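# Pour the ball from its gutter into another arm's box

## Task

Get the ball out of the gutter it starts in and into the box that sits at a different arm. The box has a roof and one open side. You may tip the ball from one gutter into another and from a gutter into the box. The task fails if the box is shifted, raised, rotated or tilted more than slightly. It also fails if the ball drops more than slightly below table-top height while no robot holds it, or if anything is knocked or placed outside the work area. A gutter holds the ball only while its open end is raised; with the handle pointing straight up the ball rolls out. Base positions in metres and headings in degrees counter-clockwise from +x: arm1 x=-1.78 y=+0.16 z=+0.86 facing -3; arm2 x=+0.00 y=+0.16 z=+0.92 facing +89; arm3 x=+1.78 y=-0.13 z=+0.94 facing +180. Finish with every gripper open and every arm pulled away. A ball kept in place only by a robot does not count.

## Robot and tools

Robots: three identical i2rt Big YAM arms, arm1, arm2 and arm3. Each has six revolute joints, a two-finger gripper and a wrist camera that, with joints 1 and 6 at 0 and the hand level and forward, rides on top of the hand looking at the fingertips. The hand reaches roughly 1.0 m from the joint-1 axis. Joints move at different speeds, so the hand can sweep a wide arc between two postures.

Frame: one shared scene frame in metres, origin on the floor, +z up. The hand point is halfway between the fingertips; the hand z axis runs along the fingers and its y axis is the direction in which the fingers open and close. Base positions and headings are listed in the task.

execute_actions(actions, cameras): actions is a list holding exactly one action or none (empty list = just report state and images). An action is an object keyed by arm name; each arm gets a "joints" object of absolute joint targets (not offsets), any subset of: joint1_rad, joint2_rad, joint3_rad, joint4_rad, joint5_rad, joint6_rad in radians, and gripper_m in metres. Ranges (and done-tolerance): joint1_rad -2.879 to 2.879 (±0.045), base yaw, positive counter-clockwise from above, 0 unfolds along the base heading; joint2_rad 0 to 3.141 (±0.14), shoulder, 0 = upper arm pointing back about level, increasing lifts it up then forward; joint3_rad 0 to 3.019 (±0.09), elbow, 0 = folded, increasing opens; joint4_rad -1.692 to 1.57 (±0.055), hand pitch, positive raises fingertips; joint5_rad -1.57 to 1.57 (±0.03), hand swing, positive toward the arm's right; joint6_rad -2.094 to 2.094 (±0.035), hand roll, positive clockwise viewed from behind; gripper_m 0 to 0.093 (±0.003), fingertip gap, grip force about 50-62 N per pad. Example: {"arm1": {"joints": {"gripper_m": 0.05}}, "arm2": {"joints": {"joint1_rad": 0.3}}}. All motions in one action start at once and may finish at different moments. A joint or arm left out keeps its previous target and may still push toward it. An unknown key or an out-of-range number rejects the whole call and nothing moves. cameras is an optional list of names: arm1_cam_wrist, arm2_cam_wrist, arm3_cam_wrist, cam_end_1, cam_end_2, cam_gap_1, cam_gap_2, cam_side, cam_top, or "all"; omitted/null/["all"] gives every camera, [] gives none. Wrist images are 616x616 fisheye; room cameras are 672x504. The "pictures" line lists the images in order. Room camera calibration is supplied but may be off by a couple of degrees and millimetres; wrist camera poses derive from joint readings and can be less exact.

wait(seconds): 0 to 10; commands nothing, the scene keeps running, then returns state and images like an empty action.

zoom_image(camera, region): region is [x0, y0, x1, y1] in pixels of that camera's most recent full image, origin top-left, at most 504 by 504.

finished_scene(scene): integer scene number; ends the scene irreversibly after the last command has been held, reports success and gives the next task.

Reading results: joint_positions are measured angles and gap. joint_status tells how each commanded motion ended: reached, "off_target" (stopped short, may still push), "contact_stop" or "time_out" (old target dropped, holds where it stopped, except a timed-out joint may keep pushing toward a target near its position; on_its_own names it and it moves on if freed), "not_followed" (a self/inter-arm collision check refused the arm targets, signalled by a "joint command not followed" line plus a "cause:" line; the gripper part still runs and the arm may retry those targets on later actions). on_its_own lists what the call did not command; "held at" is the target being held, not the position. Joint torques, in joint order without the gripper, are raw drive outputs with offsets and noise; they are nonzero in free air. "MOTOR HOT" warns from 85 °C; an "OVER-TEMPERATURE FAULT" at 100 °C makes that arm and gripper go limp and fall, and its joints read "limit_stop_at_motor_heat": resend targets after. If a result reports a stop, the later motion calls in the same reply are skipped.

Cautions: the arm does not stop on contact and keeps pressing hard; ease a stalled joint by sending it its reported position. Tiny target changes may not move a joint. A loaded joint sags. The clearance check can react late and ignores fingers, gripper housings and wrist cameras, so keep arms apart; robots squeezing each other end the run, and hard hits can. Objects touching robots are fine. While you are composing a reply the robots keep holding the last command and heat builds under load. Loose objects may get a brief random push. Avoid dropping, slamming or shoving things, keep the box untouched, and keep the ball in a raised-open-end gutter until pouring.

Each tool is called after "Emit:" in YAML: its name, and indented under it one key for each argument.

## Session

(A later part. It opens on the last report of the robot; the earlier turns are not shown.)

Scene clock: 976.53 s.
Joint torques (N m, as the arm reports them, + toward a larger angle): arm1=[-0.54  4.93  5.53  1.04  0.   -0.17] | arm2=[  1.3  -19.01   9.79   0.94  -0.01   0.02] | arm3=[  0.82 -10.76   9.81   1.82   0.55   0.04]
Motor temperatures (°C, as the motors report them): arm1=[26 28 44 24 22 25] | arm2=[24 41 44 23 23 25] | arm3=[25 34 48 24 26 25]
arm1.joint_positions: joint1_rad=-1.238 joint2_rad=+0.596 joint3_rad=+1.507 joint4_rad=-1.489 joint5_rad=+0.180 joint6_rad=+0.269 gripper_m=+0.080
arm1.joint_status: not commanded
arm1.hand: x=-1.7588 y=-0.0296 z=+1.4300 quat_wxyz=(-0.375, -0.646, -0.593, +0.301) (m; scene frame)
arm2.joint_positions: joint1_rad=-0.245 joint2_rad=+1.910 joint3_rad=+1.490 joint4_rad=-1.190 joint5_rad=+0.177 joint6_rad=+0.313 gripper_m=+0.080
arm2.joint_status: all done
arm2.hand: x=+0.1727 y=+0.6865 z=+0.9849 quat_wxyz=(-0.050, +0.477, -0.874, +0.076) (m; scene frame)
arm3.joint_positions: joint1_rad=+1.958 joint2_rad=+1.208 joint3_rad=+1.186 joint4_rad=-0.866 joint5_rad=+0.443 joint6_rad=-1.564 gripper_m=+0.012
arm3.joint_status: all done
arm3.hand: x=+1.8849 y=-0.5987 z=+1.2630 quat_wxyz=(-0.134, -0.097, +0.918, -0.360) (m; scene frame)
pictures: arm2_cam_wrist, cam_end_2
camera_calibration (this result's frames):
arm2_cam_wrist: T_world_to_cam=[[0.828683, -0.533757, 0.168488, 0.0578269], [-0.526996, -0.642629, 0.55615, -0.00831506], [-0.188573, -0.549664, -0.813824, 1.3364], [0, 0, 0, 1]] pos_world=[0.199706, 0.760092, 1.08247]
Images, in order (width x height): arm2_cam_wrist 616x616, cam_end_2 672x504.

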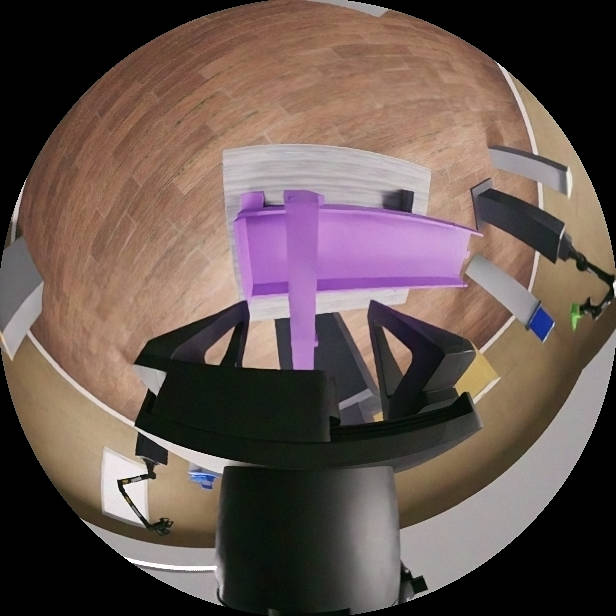

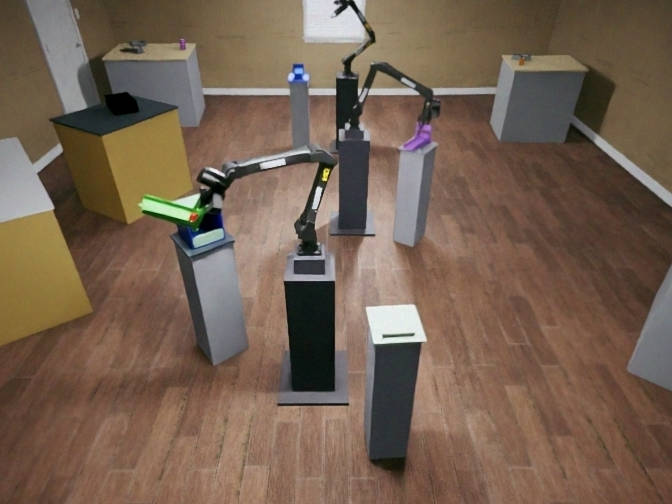

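Emit:
execute_actions:
  actions:
    - {"arm2":{"joints":{"joint3_rad":1.8,"joint4_rad":-1.45}},"arm3":{"joints":{"joint4_rad":-1.2,"joint6_rad":-0.24}}}
  cameras: ["cam_end_2","arm3_cam_wrist","arm2_cam_wrist"]

Scene clock: 994.13 s.
Joint torques (N m, as the arm reports them, + toward a larger angle): arm1=[-0.57  4.84  5.51  1.06  0.   -0.17] | arm2=[  1.29 -18.36  13.36  -0.2    0.     0.02] | arm3=[ 1.11 -9.62  9.48  0.83  0.61  0.17]
Motor temperatures (°C, as the motors report them): arm1=[26 27 43 24 22 25] | arm2=[24 41 44 23 23 25] | arm3=[25 34 48 24 26 25]
arm1.joint_positions: joint1_rad=-1.238 joint2_rad=+0.596 joint3_rad=+1.507 joint4_rad=-1.489 joint5_rad=+0.180 joint6_rad=+0.269 gripper_m=+0.080
arm1.joint_status: not commanded
arm1.hand: x=-1.7588 y=-0.0296 z=+1.4300 quat_wxyz=(-0.375, -0.646, -0.593, +0.301) (m; scene frame)
arm2.joint_positions: joint1_rad=-0.245 joint2_rad=+1.888 joint3_rad=+1.769 joint4_rad=-1.435 joint5_rad=+0.177 joint6_rad=+0.313 gripper_m=+0.080
arm2.joint_status: all done
arm2.hand: x=+0.1822 y=+0.7219 z=+1.0989 quat_wxyz=(-0.068, +0.475, -0.875, +0.056) (m; scene frame)
arm3.joint_positions: joint1_rad=+1.958 joint2_rad=+1.208 joint3_rad=+1.186 joint4_rad=-1.196 joint5_rad=+0.443 joint6_rad=-0.250 gripper_m=+0.012
arm3.joint_status: all done
arm3.hand: x=+1.8610 y=-0.5379 z=+1.2256 quat_wxyz=(-0.009, +0.471, +0.839, -0.272) (m; scene frame)
pictures: arm2_cam_wrist, arm3_cam_wrist, cam_end_2
camera_calibration (this result's frames):
arm2_cam_wrist: T_world_to_cam=[[0.826445, -0.542289, 0.151366, 0.075026], [-0.534443, -0.671055, 0.513863, 0.0243899], [-0.177087, -0.505576, -0.844413, 1.45009], [0, 0, 0, 1]] pos_world=[0.207822, 0.790182, 1.20058]
arm3_cam_wrist: T_world_to_cam=[[-0.793787, -0.400816, 0.457438, 0.701473], [-0.289893, 0.910532, 0.294778, 0.675548], [-0.534663, 0.101383, -0.838962, 2.19929], [0, 0, 0, 1]] pos_world=[1.92854, -0.556917, 1.3251]
Images, in order (width x height): arm2_cam_wrist 616x616, arm3_cam_wrist 616x616, cam_end_2 672x504.

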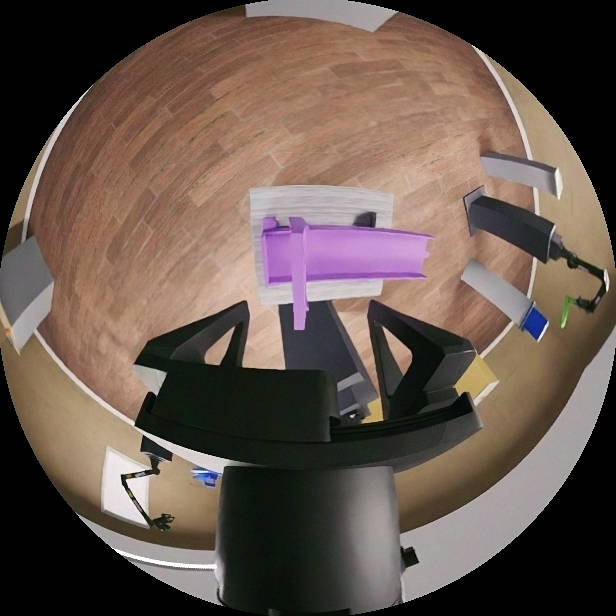

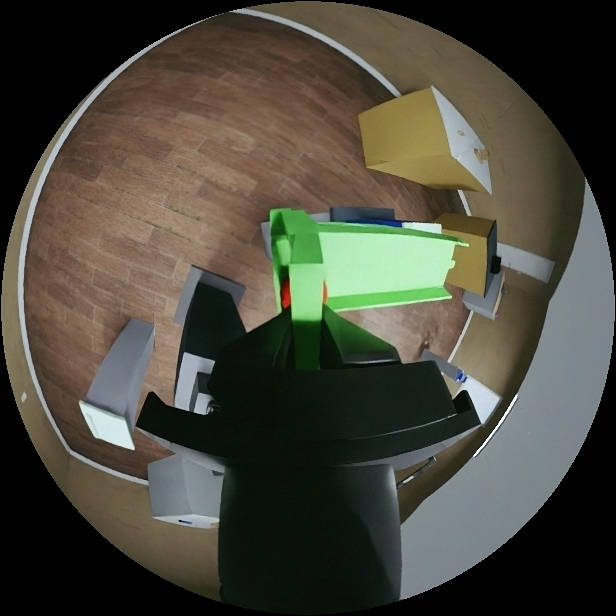

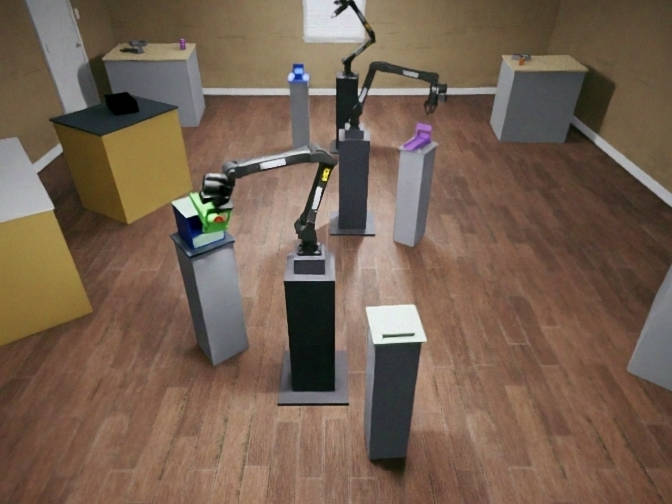

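Emit:
zoom_image:
  camera: "cam_end_2"
  region: [150,160,270,260]

Emit:
zoom_image:
  camera: "arm3_cam_wrist"
  region: [240,180,500,330]

Region (150, 160, 270, 260) of cam_end_2's 672x504 image, scaled by 4.200, with more detail than that image has.

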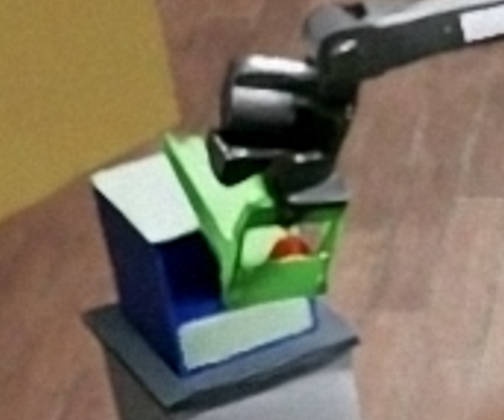

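Region (240, 180, 500, 330) of arm3_cam_wrist's 616x616 image, scaled by 1.938, with more detail than that image has; it fills the top 291 rows of this view, and the rest is white.

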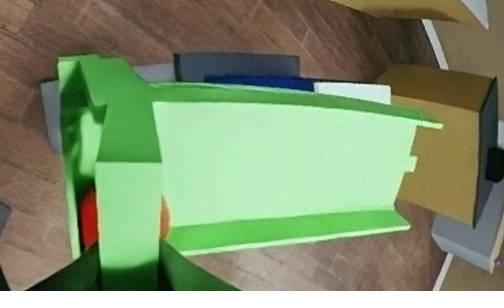

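Emit:
execute_actions:
  actions:
    - {"arm2":{"joints":{"joint2_rad":0.7,"joint3_rad":1.5,"joint4_rad":-1.5}},"arm3":{"joints":{"joint2_rad":1.42,"joint3_rad":0.85,"joint4_rad":-0.90,"joint5_rad":0.36}}}
  cameras: ["cam_end_2","arm3_cam_wrist","cam_side"]

Emit:
zoom_image:
  camera: "cam_end_2"
  region: [150,170,270,270]

Scene clock: 1040.43 s.
Joint torques (N m, as the arm reports them, + toward a larger angle): arm1=[-0.63  4.86  5.53  1.01 -0.01 -0.18] | arm2=[ 1.31  1.52  9.32  1.16 -0.04 -0.01] | arm3=[ -0.05 -13.15   8.72   0.76   0.58   0.1 ]
Motor temperatures (°C, as the motors report them): arm1=[26 27 43 24 22 25] | arm2=[24 40 48 23 23 25] | arm3=[25 33 48 24 26 25]
arm1.joint_positions: joint1_rad=-1.238 joint2_rad=+0.596 joint3_rad=+1.507 joint4_rad=-1.489 joint5_rad=+0.180 joint6_rad=+0.269 gripper_m=+0.080
arm1.joint_status: not commanded
arm1.hand: x=-1.7588 y=-0.0296 z=+1.4300 quat_wxyz=(-0.375, -0.646, -0.593, +0.301) (m; scene frame)
arm2.joint_positions: joint1_rad=-0.245 joint2_rad=+0.692 joint3_rad=+1.496 joint4_rad=-1.486 joint5_rad=+0.177 joint6_rad=+0.313 gripper_m=+0.080
arm2.joint_status: all done
arm2.hand: x=+0.0893 y=+0.3752 z=+1.4656 quat_wxyz=(-0.352, +0.397, -0.809, -0.255) (m; scene frame)
arm3.joint_positions: joint1_rad=+1.958 joint2_rad=+1.442 joint3_rad=+0.819 joint4_rad=-0.911 joint5_rad=+0.353 joint6_rad=-0.248 gripper_m=+0.012
arm3.joint_status: all done
arm3.hand: x=+1.8575 y=-0.4835 z=+0.9976 quat_wxyz=(-0.097, +0.450, +0.876, -0.141) (m; scene frame)
pictures: arm3_cam_wrist, cam_end_2, cam_side
camera_calibration (this result's frames):
arm3_cam_wrist: T_world_to_cam=[[-0.77098, -0.54471, 0.32997, 0.840039], [-0.290925, 0.762135, 0.578371, 0.339502], [-0.566526, 0.349916, -0.746061, 2.08728], [0, 0, 0, 1]] pos_world=[1.92892, -0.531542, 1.08369]
Images, in order (width x height): arm3_cam_wrist 616x616, cam_end_2 672x504, cam_side 672x504.

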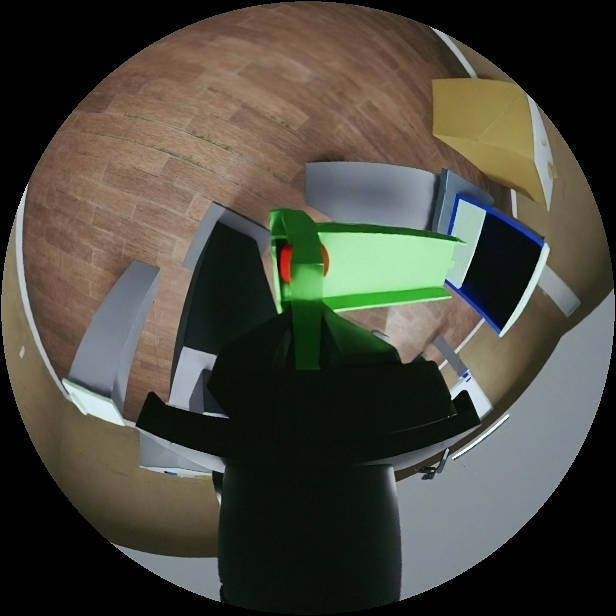

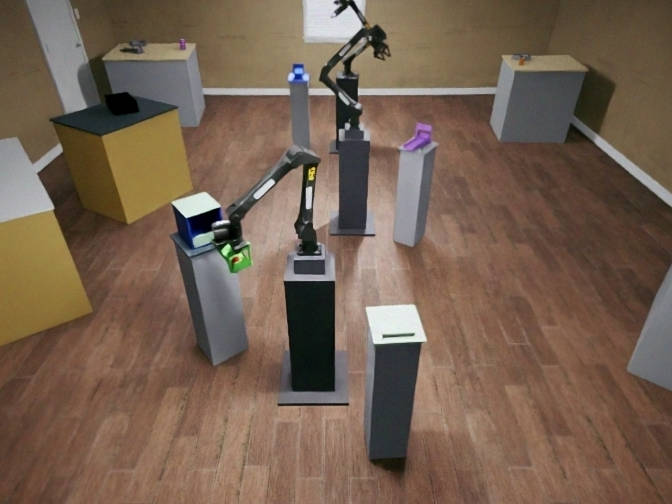

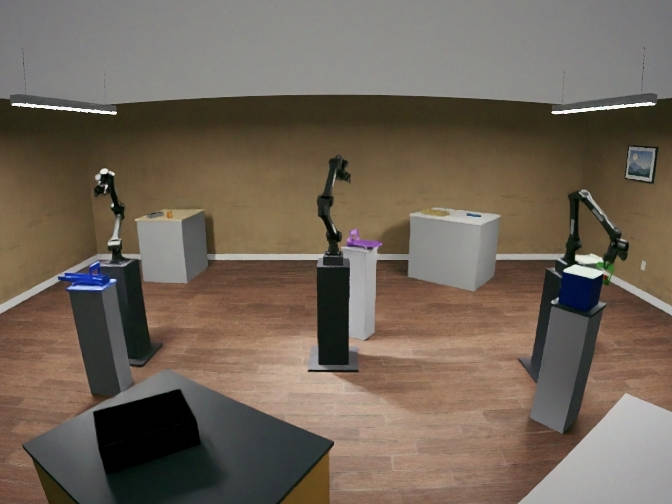

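Region (150, 170, 270, 270) of cam_end_2's 672x504 image, scaled by 4.200, with more detail than that image has.

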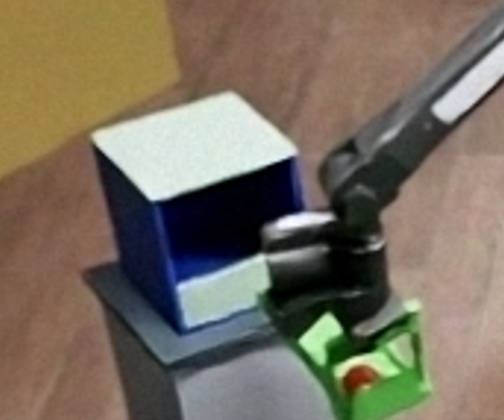

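Emit:
zoom_image:
  camera: "arm3_cam_wrist"
  region: [420,150,570,350]

Region (420, 150, 570, 350) of arm3_cam_wrist's 616x616 image, scaled by 2.520, with more detail than that image has; it fills the left 378 columns of this view, and the rest is white.

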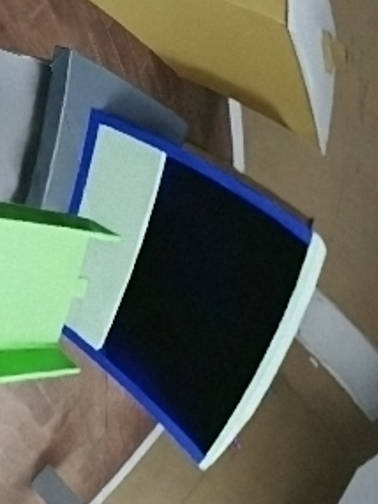

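Emit:
execute_actions:
  actions:
    - {"arm3":{"joints":{"joint1_rad":1.773,"joint2_rad":1.46,"joint3_rad":0.985,"joint4_rad":-0.965,"joint5_rad":0.279,"joint6_rad":-0.395}}}
  cameras: ["cam_end_2","arm3_cam_wrist"]

Emit:
zoom_image:
  camera: "arm3_cam_wrist"
  region: [400,150,600,350]

Emit:
zoom_image:
  camera: "cam_end_2"
  region: [150,170,270,270]

Scene clock: 1096.20 s.
Joint torques (N m, as the arm reports them, + toward a larger angle): arm1=[-0.6   4.79  5.5   1.05  0.   -0.17] | arm2=[ 1.31  2.1   9.35  1.14 -0.04 -0.01] | arm3=[  0.48 -11.99   9.61  -0.19   0.28  -0.09]
Motor temperatures (°C, as the motors report them): arm1=[26 26 42 24 22 25] | arm2=[24 35 44 23 23 25] | arm3=[25 33 47 24 26 25]
arm1.joint_positions: joint1_rad=-1.238 joint2_rad=+0.596 joint3_rad=+1.507 joint4_rad=-1.489 joint5_rad=+0.180 joint6_rad=+0.269 gripper_m=+0.080
arm1.joint_status: not commanded
arm1.hand: x=-1.7588 y=-0.0296 z=+1.4300 quat_wxyz=(-0.375, -0.646, -0.593, +0.301) (m; scene frame)
arm2.joint_positions: joint1_rad=-0.245 joint2_rad=+0.692 joint3_rad=+1.496 joint4_rad=-1.486 joint5_rad=+0.177 joint6_rad=+0.313 gripper_m=+0.080
arm2.joint_status: not commanded
arm2.hand: x=+0.0893 y=+0.3752 z=+1.4656 quat_wxyz=(-0.352, +0.397, -0.809, -0.255) (m; scene frame)
arm3.joint_positions: joint1_rad=+1.768 joint2_rad=+1.464 joint3_rad=+0.946 joint4_rad=-0.959 joint5_rad=+0.275 joint6_rad=-0.383 gripper_m=+0.012
arm3.joint_status: all done
arm3.hand: x=+1.8092 y=-0.5326 z=+1.0269 quat_wxyz=(-0.071, +0.479, +0.866, -0.120) (m; scene frame)
pictures: arm3_cam_wrist, cam_end_2
camera_calibration (this result's frames):
arm3_cam_wrist: T_world_to_cam=[[-0.821984, -0.500907, 0.270988, 0.942524], [-0.287233, 0.775505, 0.562219, 0.362979], [-0.491772, 0.384298, -0.781329, 2.01823], [0, 0, 0, 1]] pos_world=[1.87151, -0.584979, 1.11742]
Images, in order (width x height): arm3_cam_wrist 616x616, cam_end_2 672x504.

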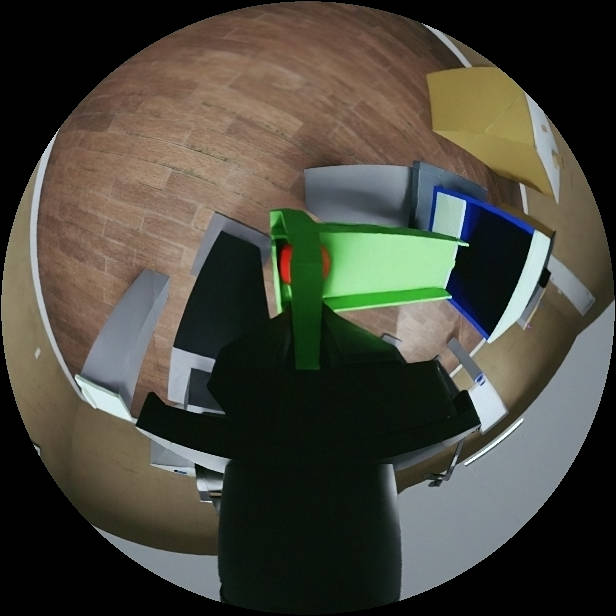

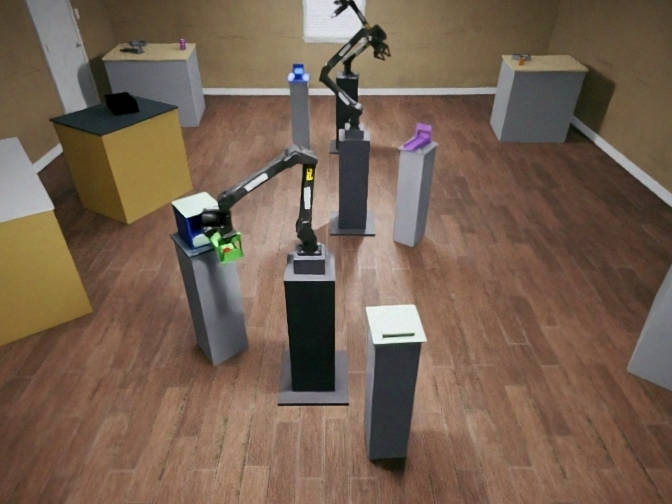

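Region (400, 150, 600, 350) of arm3_cam_wrist's 616x616 image, scaled by 2.520, with more detail than that image has.

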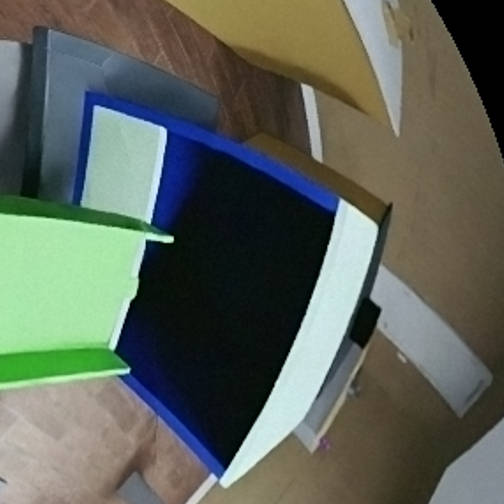

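Region (150, 170, 270, 270) of cam_end_2's 672x504 image, scaled by 4.200, with more detail than that image has.

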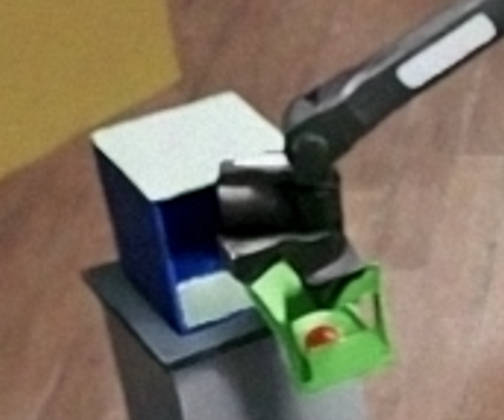

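Emit:
execute_actions:
  actions:
    - {"arm3":{"joints":{"joint1_rad":1.68,"joint2_rad":1.49,"joint3_rad":1.04,"joint4_rad":-0.945,"joint5_rad":0.258,"joint6_rad":-0.48}}}
  cameras: ["cam_end_2","arm3_cam_wrist"]

Emit:
zoom_image:
  camera: "arm3_cam_wrist"
  region: [400,150,600,350]

Scene clock: 1140.13 s.
Joint torques (N m, as the arm reports them, + toward a larger angle): arm1=[-0.57  4.95  5.53  1.03  0.   -0.17] | arm2=[ 1.3   2.11  9.35  1.14 -0.03 -0.01] | arm3=[ -0.42 -12.2   11.02   0.64   0.32  -0.04]
Motor temperatures (°C, as the motors report them): arm1=[26 26 41 24 22 25] | arm2=[24 35 43 23 23 25] | arm3=[25 33 49 24 26 25]
arm1.joint_positions: joint1_rad=-1.238 joint2_rad=+0.596 joint3_rad=+1.507 joint4_rad=-1.489 joint5_rad=+0.180 joint6_rad=+0.269 gripper_m=+0.080
arm1.joint_status: not commanded
arm1.hand: x=-1.7588 y=-0.0296 z=+1.4300 quat_wxyz=(-0.375, -0.646, -0.593, +0.301) (m; scene frame)
arm2.joint_positions: joint1_rad=-0.245 joint2_rad=+0.692 joint3_rad=+1.496 joint4_rad=-1.486 joint5_rad=+0.177 joint6_rad=+0.313 gripper_m=+0.080
arm2.joint_status: not commanded
arm2.hand: x=+0.0893 y=+0.3752 z=+1.4656 quat_wxyz=(-0.352, +0.397, -0.809, -0.255) (m; scene frame)
arm3.joint_positions: joint1_rad=+1.678 joint2_rad=+1.491 joint3_rad=+0.984 joint4_rad=-0.956 joint5_rad=+0.254 joint6_rad=-0.467 gripper_m=+0.012
arm3.joint_status: all done
arm3.hand: x=+1.7781 y=-0.5492 z=+1.0285 quat_wxyz=(-0.069, +0.482, +0.866, -0.112) (m; scene frame)
pictures: arm3_cam_wrist, cam_end_2
camera_calibration (this result's frames):
arm3_cam_wrist: T_world_to_cam=[[-0.827867, -0.498944, 0.256305, 0.934855], [-0.289369, 0.771324, 0.566855, 0.362699], [-0.480523, 0.395114, -0.782932, 1.99815], [0, 0, 0, 1]] pos_world=[1.83904, -0.602814, 1.11921]
Images, in order (width x height): arm3_cam_wrist 616x616, cam_end_2 672x504.

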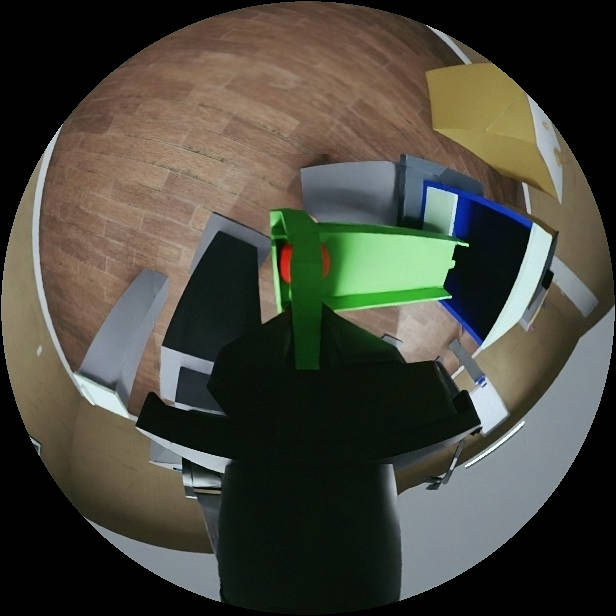

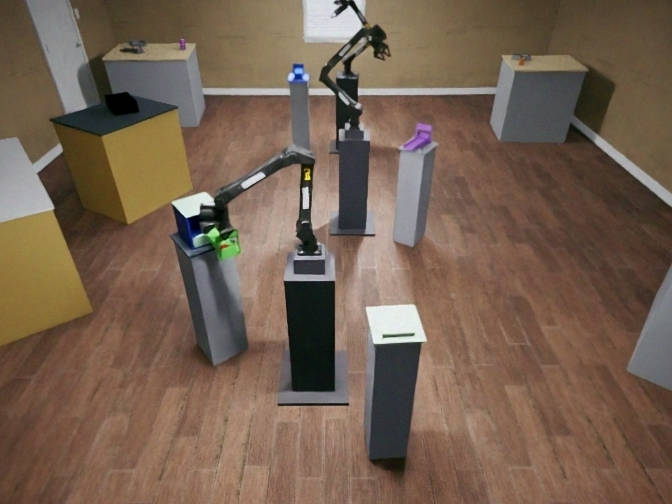

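Region (400, 150, 600, 350) of arm3_cam_wrist's 616x616 image, scaled by 2.520, with more detail than that image has.

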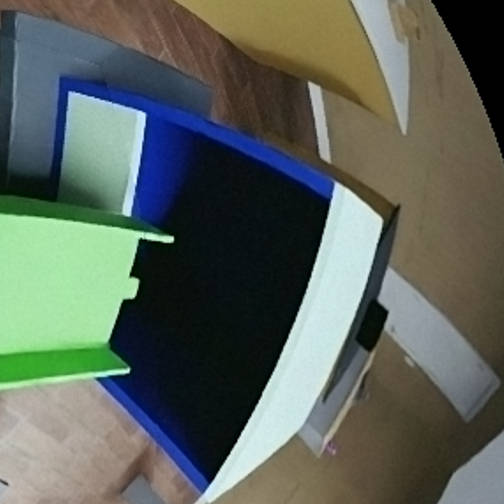

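Emit:
execute_actions:
  actions:
    - {"arm3":{"joints":{"joint2_rad":1.52,"joint3_rad":1.10}}}
  cameras: []

Emit:
execute_actions:
  actions:
    - {"arm3":{"joints":{"joint1_rad":1.606,"joint6_rad":-0.56}}}
  cameras: ["cam_end_2","arm3_cam_wrist","cam_side"]

Emit:
zoom_image:
  camera: "arm3_cam_wrist"
  region: [400,150,600,350]

Scene clock: 1160.30 s.
Joint torques (N m, as the arm reports them, + toward a larger angle): arm1=[-0.57  4.95  5.53  1.02  0.   -0.17] | arm2=[ 1.29  2.09  9.36  1.15 -0.04 -0.01] | arm3=[ -0.2  -13.81  10.95   0.58   0.39  -0.06]
Motor temperatures (°C, as the motors report them): arm1=[26 26 40 24 22 25] | arm2=[24 34 43 23 23 25] | arm3=[25 32 51 24 26 25]
arm1.joint_positions: joint1_rad=-1.238 joint2_rad=+0.596 joint3_rad=+1.507 joint4_rad=-1.489 joint5_rad=+0.180 joint6_rad=+0.269 gripper_m=+0.080
arm1.joint_status: not commanded
arm1.hand: x=-1.7588 y=-0.0296 z=+1.4300 quat_wxyz=(-0.375, -0.646, -0.593, +0.301) (m; scene frame)
arm2.joint_positions: joint1_rad=-0.245 joint2_rad=+0.692 joint3_rad=+1.496 joint4_rad=-1.486 joint5_rad=+0.177 joint6_rad=+0.313 gripper_m=+0.080
arm2.joint_status: not commanded
arm2.hand: x=+0.0893 y=+0.3752 z=+1.4656 quat_wxyz=(-0.352, +0.397, -0.809, -0.255) (m; scene frame)
arm3.joint_positions: joint1_rad=+1.678 joint2_rad=+1.522 joint3_rad=+1.047 joint4_rad=-0.955 joint5_rad=+0.254 joint6_rad=-0.468 gripper_m=+0.012
arm3.joint_status: all done
arm3.hand: x=+1.7805 y=-0.5741 z=+1.0388 quat_wxyz=(-0.060, +0.483, +0.864, -0.125) (m; scene frame)
pictures: none
No camera images: the call's "cameras" was empty. Leave "cameras" out to get every camera's image.

Scene clock: 1161.23 s.
Joint torques (N m, as the arm reports them, + toward a larger angle): arm1=[-0.6   4.96  5.54  1.04 -0.01 -0.17] | arm2=[ 1.26  2.07  9.33  1.13 -0.03 -0.01] | arm3=[  0.21 -13.75  10.98   0.71   0.34  -0.1 ]
Motor temperatures (°C, as the motors report them): arm1=[26 26 40 24 22 25] | arm2=[24 34 43 23 23 25] | arm3=[25 33 51 24 26 25]
arm1.joint_positions: joint1_rad=-1.238 joint2_rad=+0.596 joint3_rad=+1.507 joint4_rad=-1.489 joint5_rad=+0.180 joint6_rad=+0.269 gripper_m=+0.080
arm1.joint_status: not commanded
arm1.hand: x=-1.7588 y=-0.0296 z=+1.4300 quat_wxyz=(-0.375, -0.646, -0.593, +0.301) (m; scene frame)
arm2.joint_positions: joint1_rad=-0.245 joint2_rad=+0.692 joint3_rad=+1.496 joint4_rad=-1.486 joint5_rad=+0.177 joint6_rad=+0.313 gripper_m=+0.080
arm2.joint_status: not commanded
arm2.hand: x=+0.0893 y=+0.3752 z=+1.4656 quat_wxyz=(-0.352, +0.397, -0.809, -0.255) (m; scene frame)
arm3.joint_positions: joint1_rad=+1.606 joint2_rad=+1.522 joint3_rad=+1.047 joint4_rad=-0.955 joint5_rad=+0.254 joint6_rad=-0.548 gripper_m=+0.012
arm3.joint_status: all done
arm3.hand: x=+1.7480 y=-0.5730 z=+1.0383 quat_wxyz=(-0.069, +0.480, +0.866, -0.120) (m; scene frame)
pictures: arm3_cam_wrist, cam_end_2, cam_side
camera_calibration (this result's frames):
arm3_cam_wrist: T_world_to_cam=[[-0.823656, -0.498938, 0.269539, 0.874472], [-0.287693, 0.777234, 0.559589, 0.374812], [-0.488695, 0.383364, -0.783715, 2.00922], [0, 0, 0, 1]] pos_world=[1.80999, -0.62527, 1.12921]
Images, in order (width x height): arm3_cam_wrist 616x616, cam_end_2 672x504, cam_side 672x504.

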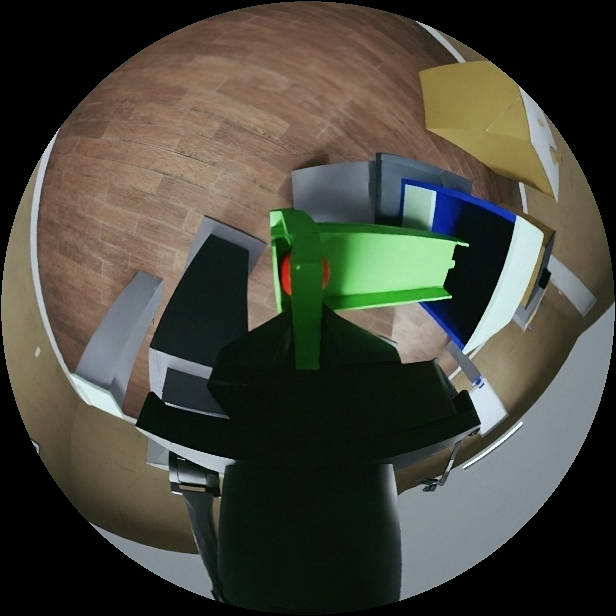

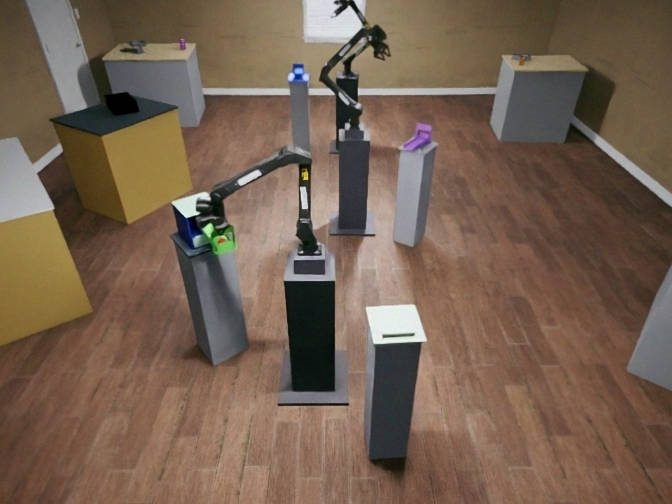

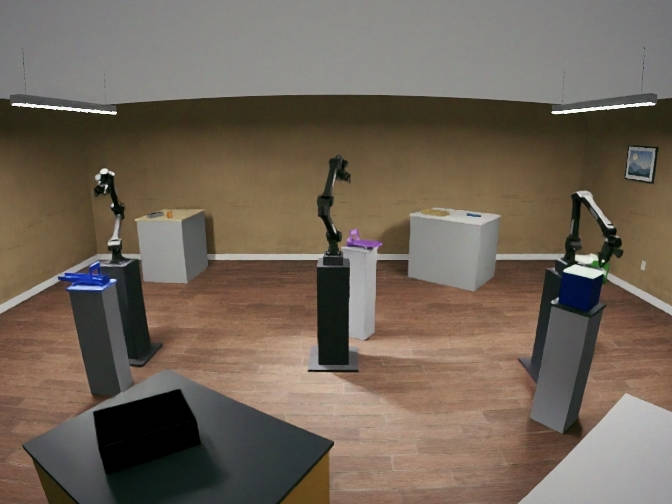

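Region (400, 150, 600, 350) of arm3_cam_wrist's 616x616 image, scaled by 2.520, with more detail than that image has.

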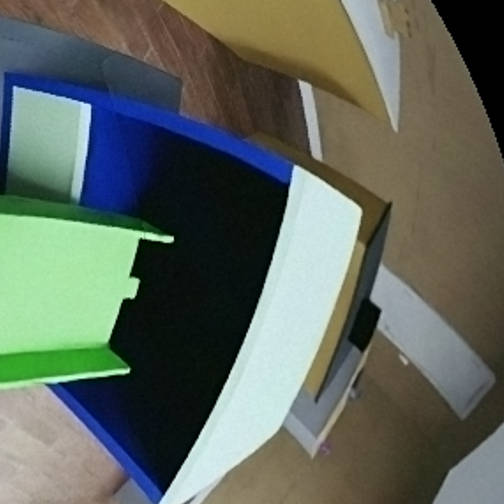

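Emit:
execute_actions:
  actions:
    - {"arm3":{"joints":{"joint1_rad":1.546,"joint2_rad":1.505,"joint3_rad":1.15,"joint4_rad":-1.07,"joint5_rad":0.153,"joint6_rad":-0.612}}}
  cameras: ["arm3_cam_wrist"]

Scene clock: 1199.87 s.
Joint torques (N m, as the arm reports them, + toward a larger angle): arm1=[-0.48  4.99  5.5   1.03  0.   -0.17] | arm2=[ 1.32  2.04  9.36  1.14 -0.04 -0.01] | arm3=[  0.11 -15.59  11.16   0.02   0.17  -0.08]
Motor temperatures (°C, as the motors report them): arm1=[26 25 40 24 22 25] | arm2=[24 33 43 23 23 25] | arm3=[25 33 53 24 26 25]
arm1.joint_positions: joint1_rad=-1.238 joint2_rad=+0.596 joint3_rad=+1.507 joint4_rad=-1.489 joint5_rad=+0.180 joint6_rad=+0.269 gripper_m=+0.080
arm1.joint_status: not commanded
arm1.hand: x=-1.7588 y=-0.0296 z=+1.4300 quat_wxyz=(-0.375, -0.646, -0.593, +0.301) (m; scene frame)
arm2.joint_positions: joint1_rad=-0.245 joint2_rad=+0.692 joint3_rad=+1.496 joint4_rad=-1.486 joint5_rad=+0.177 joint6_rad=+0.313 gripper_m=+0.080
arm2.joint_status: not commanded
arm2.hand: x=+0.0893 y=+0.3752 z=+1.4656 quat_wxyz=(-0.352, +0.397, -0.809, -0.255) (m; scene frame)
arm3.joint_positions: joint1_rad=+1.550 joint2_rad=+1.522 joint3_rad=+1.096 joint4_rad=-1.062 joint5_rad=+0.152 joint6_rad=-0.599 gripper_m=+0.012
arm3.joint_status: all done
arm3.hand: x=+1.7403 y=-0.5660 z=+1.0503 quat_wxyz=(-0.044, +0.480, +0.874, -0.068) (m; scene frame)
pictures: arm3_cam_wrist
camera_calibration (this result's frames):
arm3_cam_wrist: T_world_to_cam=[[-0.840374, -0.519044, 0.15609, 1.00525], [-0.347193, 0.736656, 0.58034, 0.419286], [-0.416207, 0.43351, -0.799275, 1.93072], [0, 0, 0, 1]] pos_world=[1.79394, -0.624086, 1.14294]
Images, in order (width x height): arm3_cam_wrist 616x616.

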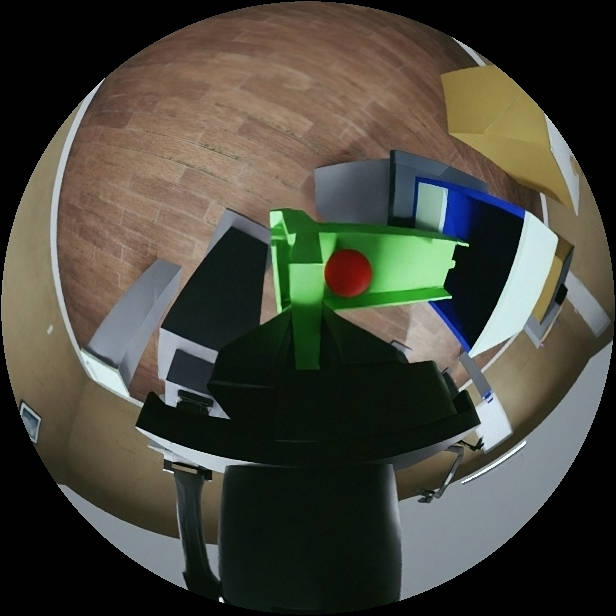

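Emit:
execute_actions:
  actions: []
  cameras: ["arm3_cam_wrist","cam_end_2"]

Scene clock: 1209.87 s.
Joint torques (N m, as the arm reports them, + toward a larger angle): arm1=[-0.62  4.97  5.53  1.05  0.   -0.17] | arm2=[ 1.31  2.04  9.33  1.16 -0.04 -0.01] | arm3=[  0.33 -14.67  11.04   0.13   0.18  -0.09]
Motor temperatures (°C, as the motors report them): arm1=[26 25 40 24 22 25] | arm2=[24 33 42 23 23 25] | arm3=[25 33 53 24 26 25]
arm1.joint_positions: joint1_rad=-1.238 joint2_rad=+0.596 joint3_rad=+1.507 joint4_rad=-1.489 joint5_rad=+0.180 joint6_rad=+0.269 gripper_m=+0.080
arm1.joint_status: not commanded
arm1.hand: x=-1.7588 y=-0.0296 z=+1.4300 quat_wxyz=(-0.375, -0.646, -0.593, +0.301) (m; scene frame)
arm2.joint_positions: joint1_rad=-0.245 joint2_rad=+0.692 joint3_rad=+1.496 joint4_rad=-1.486 joint5_rad=+0.177 joint6_rad=+0.313 gripper_m=+0.080
arm2.joint_status: not commanded
arm2.hand: x=+0.0893 y=+0.3752 z=+1.4656 quat_wxyz=(-0.352, +0.397, -0.809, -0.255) (m; scene frame)
arm3.joint_positions: joint1_rad=+1.550 joint2_rad=+1.522 joint3_rad=+1.096 joint4_rad=-1.062 joint5_rad=+0.151 joint6_rad=-0.601 gripper_m=+0.012
arm3.joint_status: all done
arm3.hand: x=+1.7406 y=-0.5660 z=+1.0502 quat_wxyz=(-0.043, +0.479, +0.874, -0.067) (m; scene frame)
pictures: arm3_cam_wrist, cam_end_2
camera_calibration (this result's frames):
arm3_cam_wrist: T_world_to_cam=[[-0.839944, -0.52018, 0.154618, 1.00568], [-0.348957, 0.735928, 0.580206, 0.42214], [-0.415599, 0.433386, -0.799659, 1.93004], [0, 0, 0, 1]] pos_world=[1.79414, -0.623982, 1.14295]
Images, in order (width x height): arm3_cam_wrist 616x616, cam_end_2 672x504.

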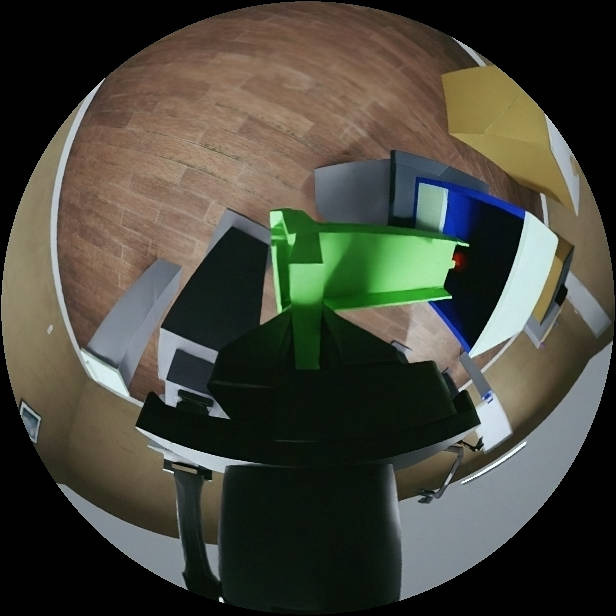

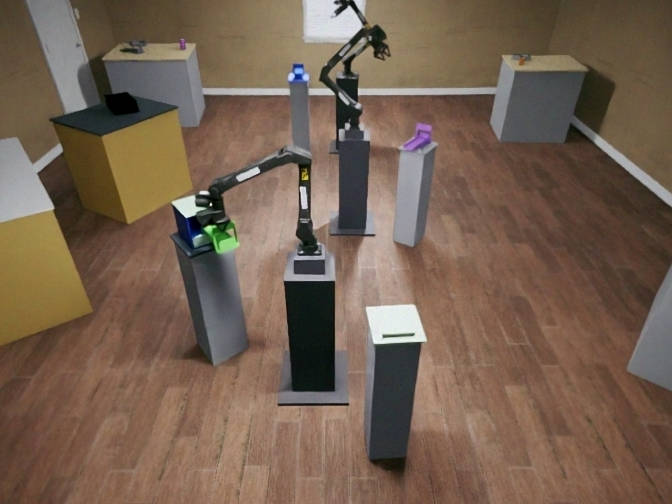

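Emit:
execute_actions:
  actions:
    - {"arm3":{"joints":{"joint1_rad":1.75}}}
  cameras: ["arm3_cam_wrist","cam_end_2"]

Scene clock: 1227.37 s.
Joint torques (N m, as the arm reports them, + toward a larger angle): arm1=[-0.72  4.87  5.51  1.04  0.   -0.16] | arm2=[ 1.29  2.13  9.36  1.14 -0.04 -0.01] | arm3=[ -0.48 -14.93  11.2   -0.11   0.22  -0.05]
Motor temperatures (°C, as the motors report them): arm1=[26 25 40 24 22 25] | arm2=[24 33 42 23 23 25] | arm3=[25 33 53 24 26 25]
arm1.joint_positions: joint1_rad=-1.238 joint2_rad=+0.596 joint3_rad=+1.507 joint4_rad=-1.489 joint5_rad=+0.180 joint6_rad=+0.269 gripper_m=+0.080
arm1.joint_status: not commanded
arm1.hand: x=-1.7588 y=-0.0296 z=+1.4300 quat_wxyz=(-0.375, -0.646, -0.593, +0.301) (m; scene frame)
arm2.joint_positions: joint1_rad=-0.245 joint2_rad=+0.692 joint3_rad=+1.496 joint4_rad=-1.486 joint5_rad=+0.177 joint6_rad=+0.313 gripper_m=+0.080
arm2.joint_status: not commanded
arm2.hand: x=+0.0893 y=+0.3752 z=+1.4656 quat_wxyz=(-0.352, +0.397, -0.809, -0.255) (m; scene frame)
arm3.joint_positions: joint1_rad=+1.761 joint2_rad=+1.522 joint3_rad=+1.096 joint4_rad=-1.062 joint5_rad=+0.148 joint6_rad=-0.602 gripper_m=+0.012
arm3.joint_status: all done
arm3.hand: x=+1.8338 y=-0.5641 z=+1.0513 quat_wxyz=(-0.034, +0.384, +0.920, -0.072) (m; scene frame)
pictures: arm3_cam_wrist, cam_end_2
camera_calibration (this result's frames):
arm3_cam_wrist: T_world_to_cam=[[-0.711446, -0.685719, 0.153733, 0.756705], [-0.498469, 0.646623, 0.577414, 0.679413], [-0.495351, 0.334168, -0.801848, 2.06146], [0, 0, 0, 1]] pos_world=[1.89817, -0.609311, 1.14434]
Images, in order (width x height): arm3_cam_wrist 616x616, cam_end_2 672x504.

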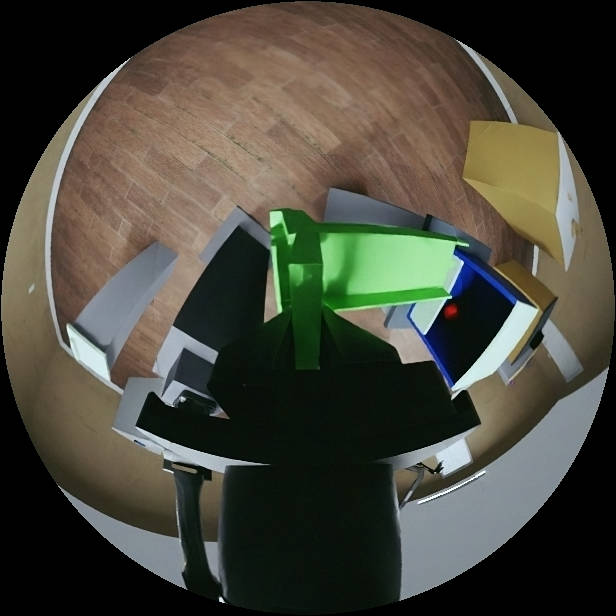

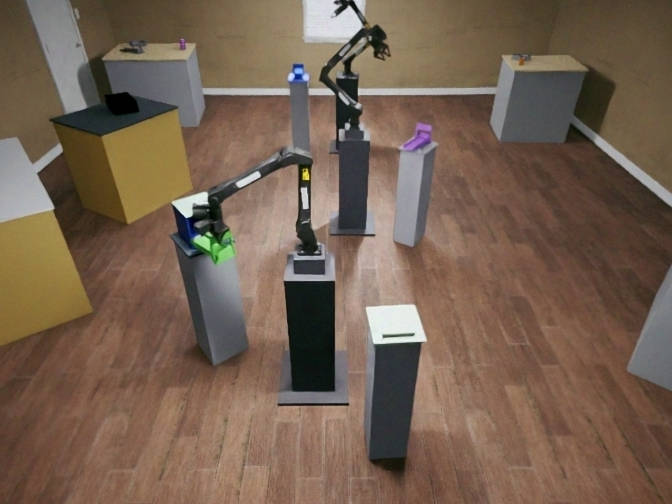

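Emit:
execute_actions:
  actions:
    - {"arm3":{"joints":{"joint1_rad":1.95,"joint2_rad":1.0}}}
  cameras: ["cam_end_2"]

Emit:
execute_actions:
  actions:
    - {"arm3":{"joints":{"joint1_rad":-2.267,"joint2_rad":1.3,"joint3_rad":1.4,"joint4_rad":-1.3,"joint5_rad":0.136,"joint6_rad":-0.712}}}
  cameras: ["cam_end_2","arm3_cam_wrist"]

Scene clock: 1241.90 s.
Joint torques (N m, as the arm reports them, + toward a larger angle): arm1=[-0.69  4.93  5.5   1.05 -0.01 -0.17] | arm2=[ 1.28  2.08  9.35  1.15 -0.04 -0.01] | arm3=[-1.08 -5.95 11.95  1.09  0.24 -0.03]
Motor temperatures (°C, as the motors report them): arm1=[26 25 39 24 22 25] | arm2=[24 33 42 23 23 25] | arm3=[25 33 54 24 26 25]
arm1.joint_positions: joint1_rad=-1.238 joint2_rad=+0.596 joint3_rad=+1.507 joint4_rad=-1.489 joint5_rad=+0.180 joint6_rad=+0.269 gripper_m=+0.080
arm1.joint_status: not commanded
arm1.hand: x=-1.7588 y=-0.0296 z=+1.4300 quat_wxyz=(-0.375, -0.646, -0.593, +0.301) (m; scene frame)
arm2.joint_positions: joint1_rad=-0.245 joint2_rad=+0.692 joint3_rad=+1.496 joint4_rad=-1.486 joint5_rad=+0.177 joint6_rad=+0.313 gripper_m=+0.080
arm2.joint_status: not commanded
arm2.hand: x=+0.0893 y=+0.3752 z=+1.4656 quat_wxyz=(-0.352, +0.397, -0.809, -0.255) (m; scene frame)
arm3.joint_positions: joint1_rad=+1.961 joint2_rad=+1.004 joint3_rad=+1.104 joint4_rad=-1.068 joint5_rad=+0.148 joint6_rad=-0.602 gripper_m=+0.012
arm3.joint_status: all done
arm3.hand: x=+1.8997 y=-0.5031 z=+1.2645 quat_wxyz=(+0.136, +0.297, +0.905, -0.273) (m; scene frame)
pictures: cam_end_2
Images, in order (width x height): cam_end_2 672x504.

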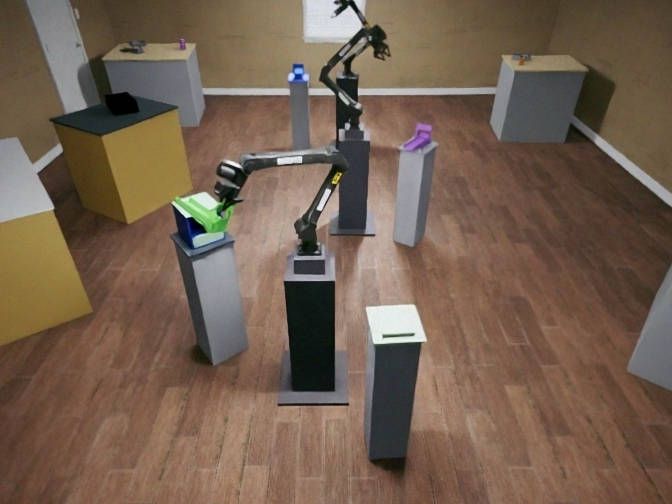

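Scene clock: 1245.00 s.
Joint torques (N m, as the arm reports them, + toward a larger angle): arm1=[-0.57  4.93  5.53  1.04 -0.01 -0.17] | arm2=[ 1.27  2.12  9.35  1.13 -0.04 -0.01] | arm3=[ -0.33 -14.26  12.79   0.39   0.1   -0.09]
Motor temperatures (°C, as the motors report them): arm1=[26 25 39 24 22 25] | arm2=[24 33 42 23 23 25] | arm3=[25 33 54 24 26 25]
arm1.joint_positions: joint1_rad=-1.238 joint2_rad=+0.596 joint3_rad=+1.507 joint4_rad=-1.489 joint5_rad=+0.180 joint6_rad=+0.269 gripper_m=+0.080
arm1.joint_status: not commanded
arm1.hand: x=-1.7588 y=-0.0296 z=+1.4300 quat_wxyz=(-0.375, -0.646, -0.593, +0.301) (m; scene frame)
arm2.joint_positions: joint1_rad=-0.245 joint2_rad=+0.692 joint3_rad=+1.496 joint4_rad=-1.486 joint5_rad=+0.177 joint6_rad=+0.313 gripper_m=+0.080
arm2.joint_status: not commanded
arm2.hand: x=+0.0893 y=+0.3752 z=+1.4656 quat_wxyz=(-0.352, +0.397, -0.809, -0.255) (m; scene frame)
arm3.joint_positions: joint1_rad=-2.267 joint2_rad=+1.329 joint3_rad=+1.340 joint4_rad=-1.295 joint5_rad=+0.135 joint6_rad=-0.700 gripper_m=+0.012
arm3.joint_status: all done
arm3.hand: x=+2.0839 y=+0.1993 z=+1.2290 quat_wxyz=(-0.153, +0.690, -0.705, +0.058) (m; scene frame)
pictures: arm3_cam_wrist, cam_end_2
camera_calibration (this result's frames):
arm3_cam_wrist: T_world_to_cam=[[0.956424, -0.0531413, 0.287105, -2.33486], [-0.180001, -0.881532, 0.436465, 0.0219222], [0.229898, -0.469125, -0.852683, 0.783931], [0, 0, 0, 1]] pos_world=[2.05684, 0.263009, 1.32923]
Images, in order (width x height): arm3_cam_wrist 616x616, cam_end_2 672x504.

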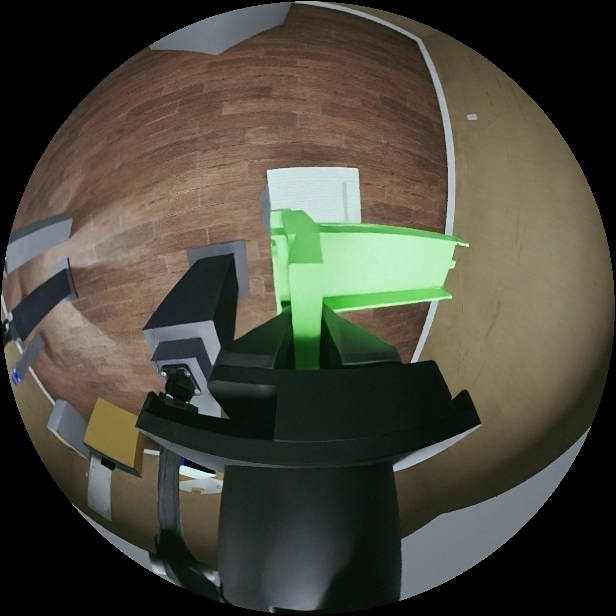

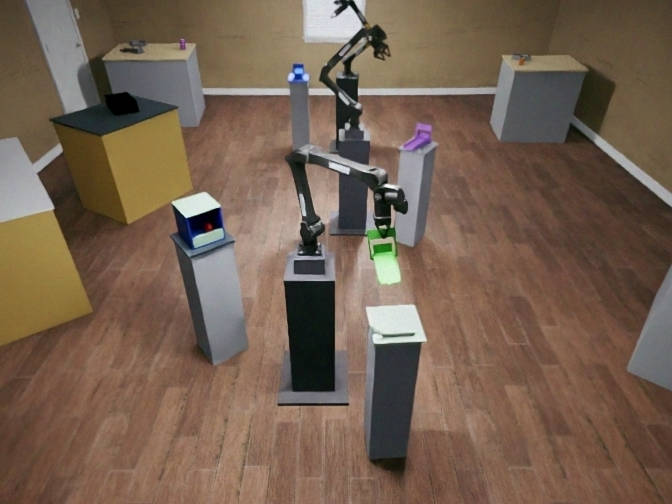

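Emit:
execute_actions:
  actions:
    - {"arm3":{"joints":{"joint2_rad":1.805,"joint3_rad":1.38,"joint4_rad":-1.01,"joint6_rad":-0.72}}}
  cameras: ["arm3_cam_wrist"]

Scene clock: 1251.43 s.
Joint torques (N m, as the arm reports them, + toward a larger angle): arm1=[-0.48  4.83  5.52  1.03  0.   -0.17] | arm2=[ 1.29  2.08  9.35  1.15 -0.04 -0.01] | arm3=[  0.42 -20.43   9.76   0.83   0.08  -0.06]
Motor temperatures (°C, as the motors report them): arm1=[26 25 39 24 22 25] | arm2=[24 33 42 23 23 25] | arm3=[25 33 55 24 26 25]
arm1.joint_positions: joint1_rad=-1.238 joint2_rad=+0.596 joint3_rad=+1.507 joint4_rad=-1.489 joint5_rad=+0.180 joint6_rad=+0.269 gripper_m=+0.080
arm1.joint_status: not commanded
arm1.hand: x=-1.7588 y=-0.0296 z=+1.4300 quat_wxyz=(-0.375, -0.646, -0.593, +0.301) (m; scene frame)
arm2.joint_positions: joint1_rad=-0.245 joint2_rad=+0.692 joint3_rad=+1.496 joint4_rad=-1.486 joint5_rad=+0.177 joint6_rad=+0.313 gripper_m=+0.080
arm2.joint_status: not commanded
arm2.hand: x=+0.0893 y=+0.3752 z=+1.4656 quat_wxyz=(-0.352, +0.397, -0.809, -0.255) (m; scene frame)
arm3.joint_positions: joint1_rad=-2.266 joint2_rad=+1.833 joint3_rad=+1.345 joint4_rad=-1.020 joint5_rad=+0.135 joint6_rad=-0.709 gripper_m=+0.012
arm3.joint_status: all done
arm3.hand: x=+2.1445 y=+0.2684 z=+1.0010 quat_wxyz=(-0.041, +0.706, -0.704, +0.069) (m; scene frame)
pictures: arm3_cam_wrist
camera_calibration (this result's frames):
arm3_cam_wrist: T_world_to_cam=[[0.988517, -0.00726644, 0.150935, -2.2686], [-0.0978799, -0.79177, 0.602926, -0.173534], [0.115125, -0.610776, -0.783389, 0.822753], [0, 0, 0, 1]] pos_world=[2.13085, 0.348634, 1.09158]
Images, in order (width x height): arm3_cam_wrist 616x616.

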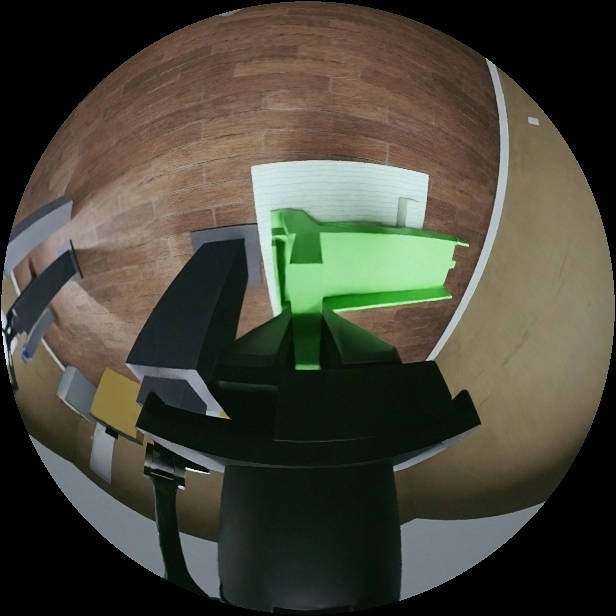

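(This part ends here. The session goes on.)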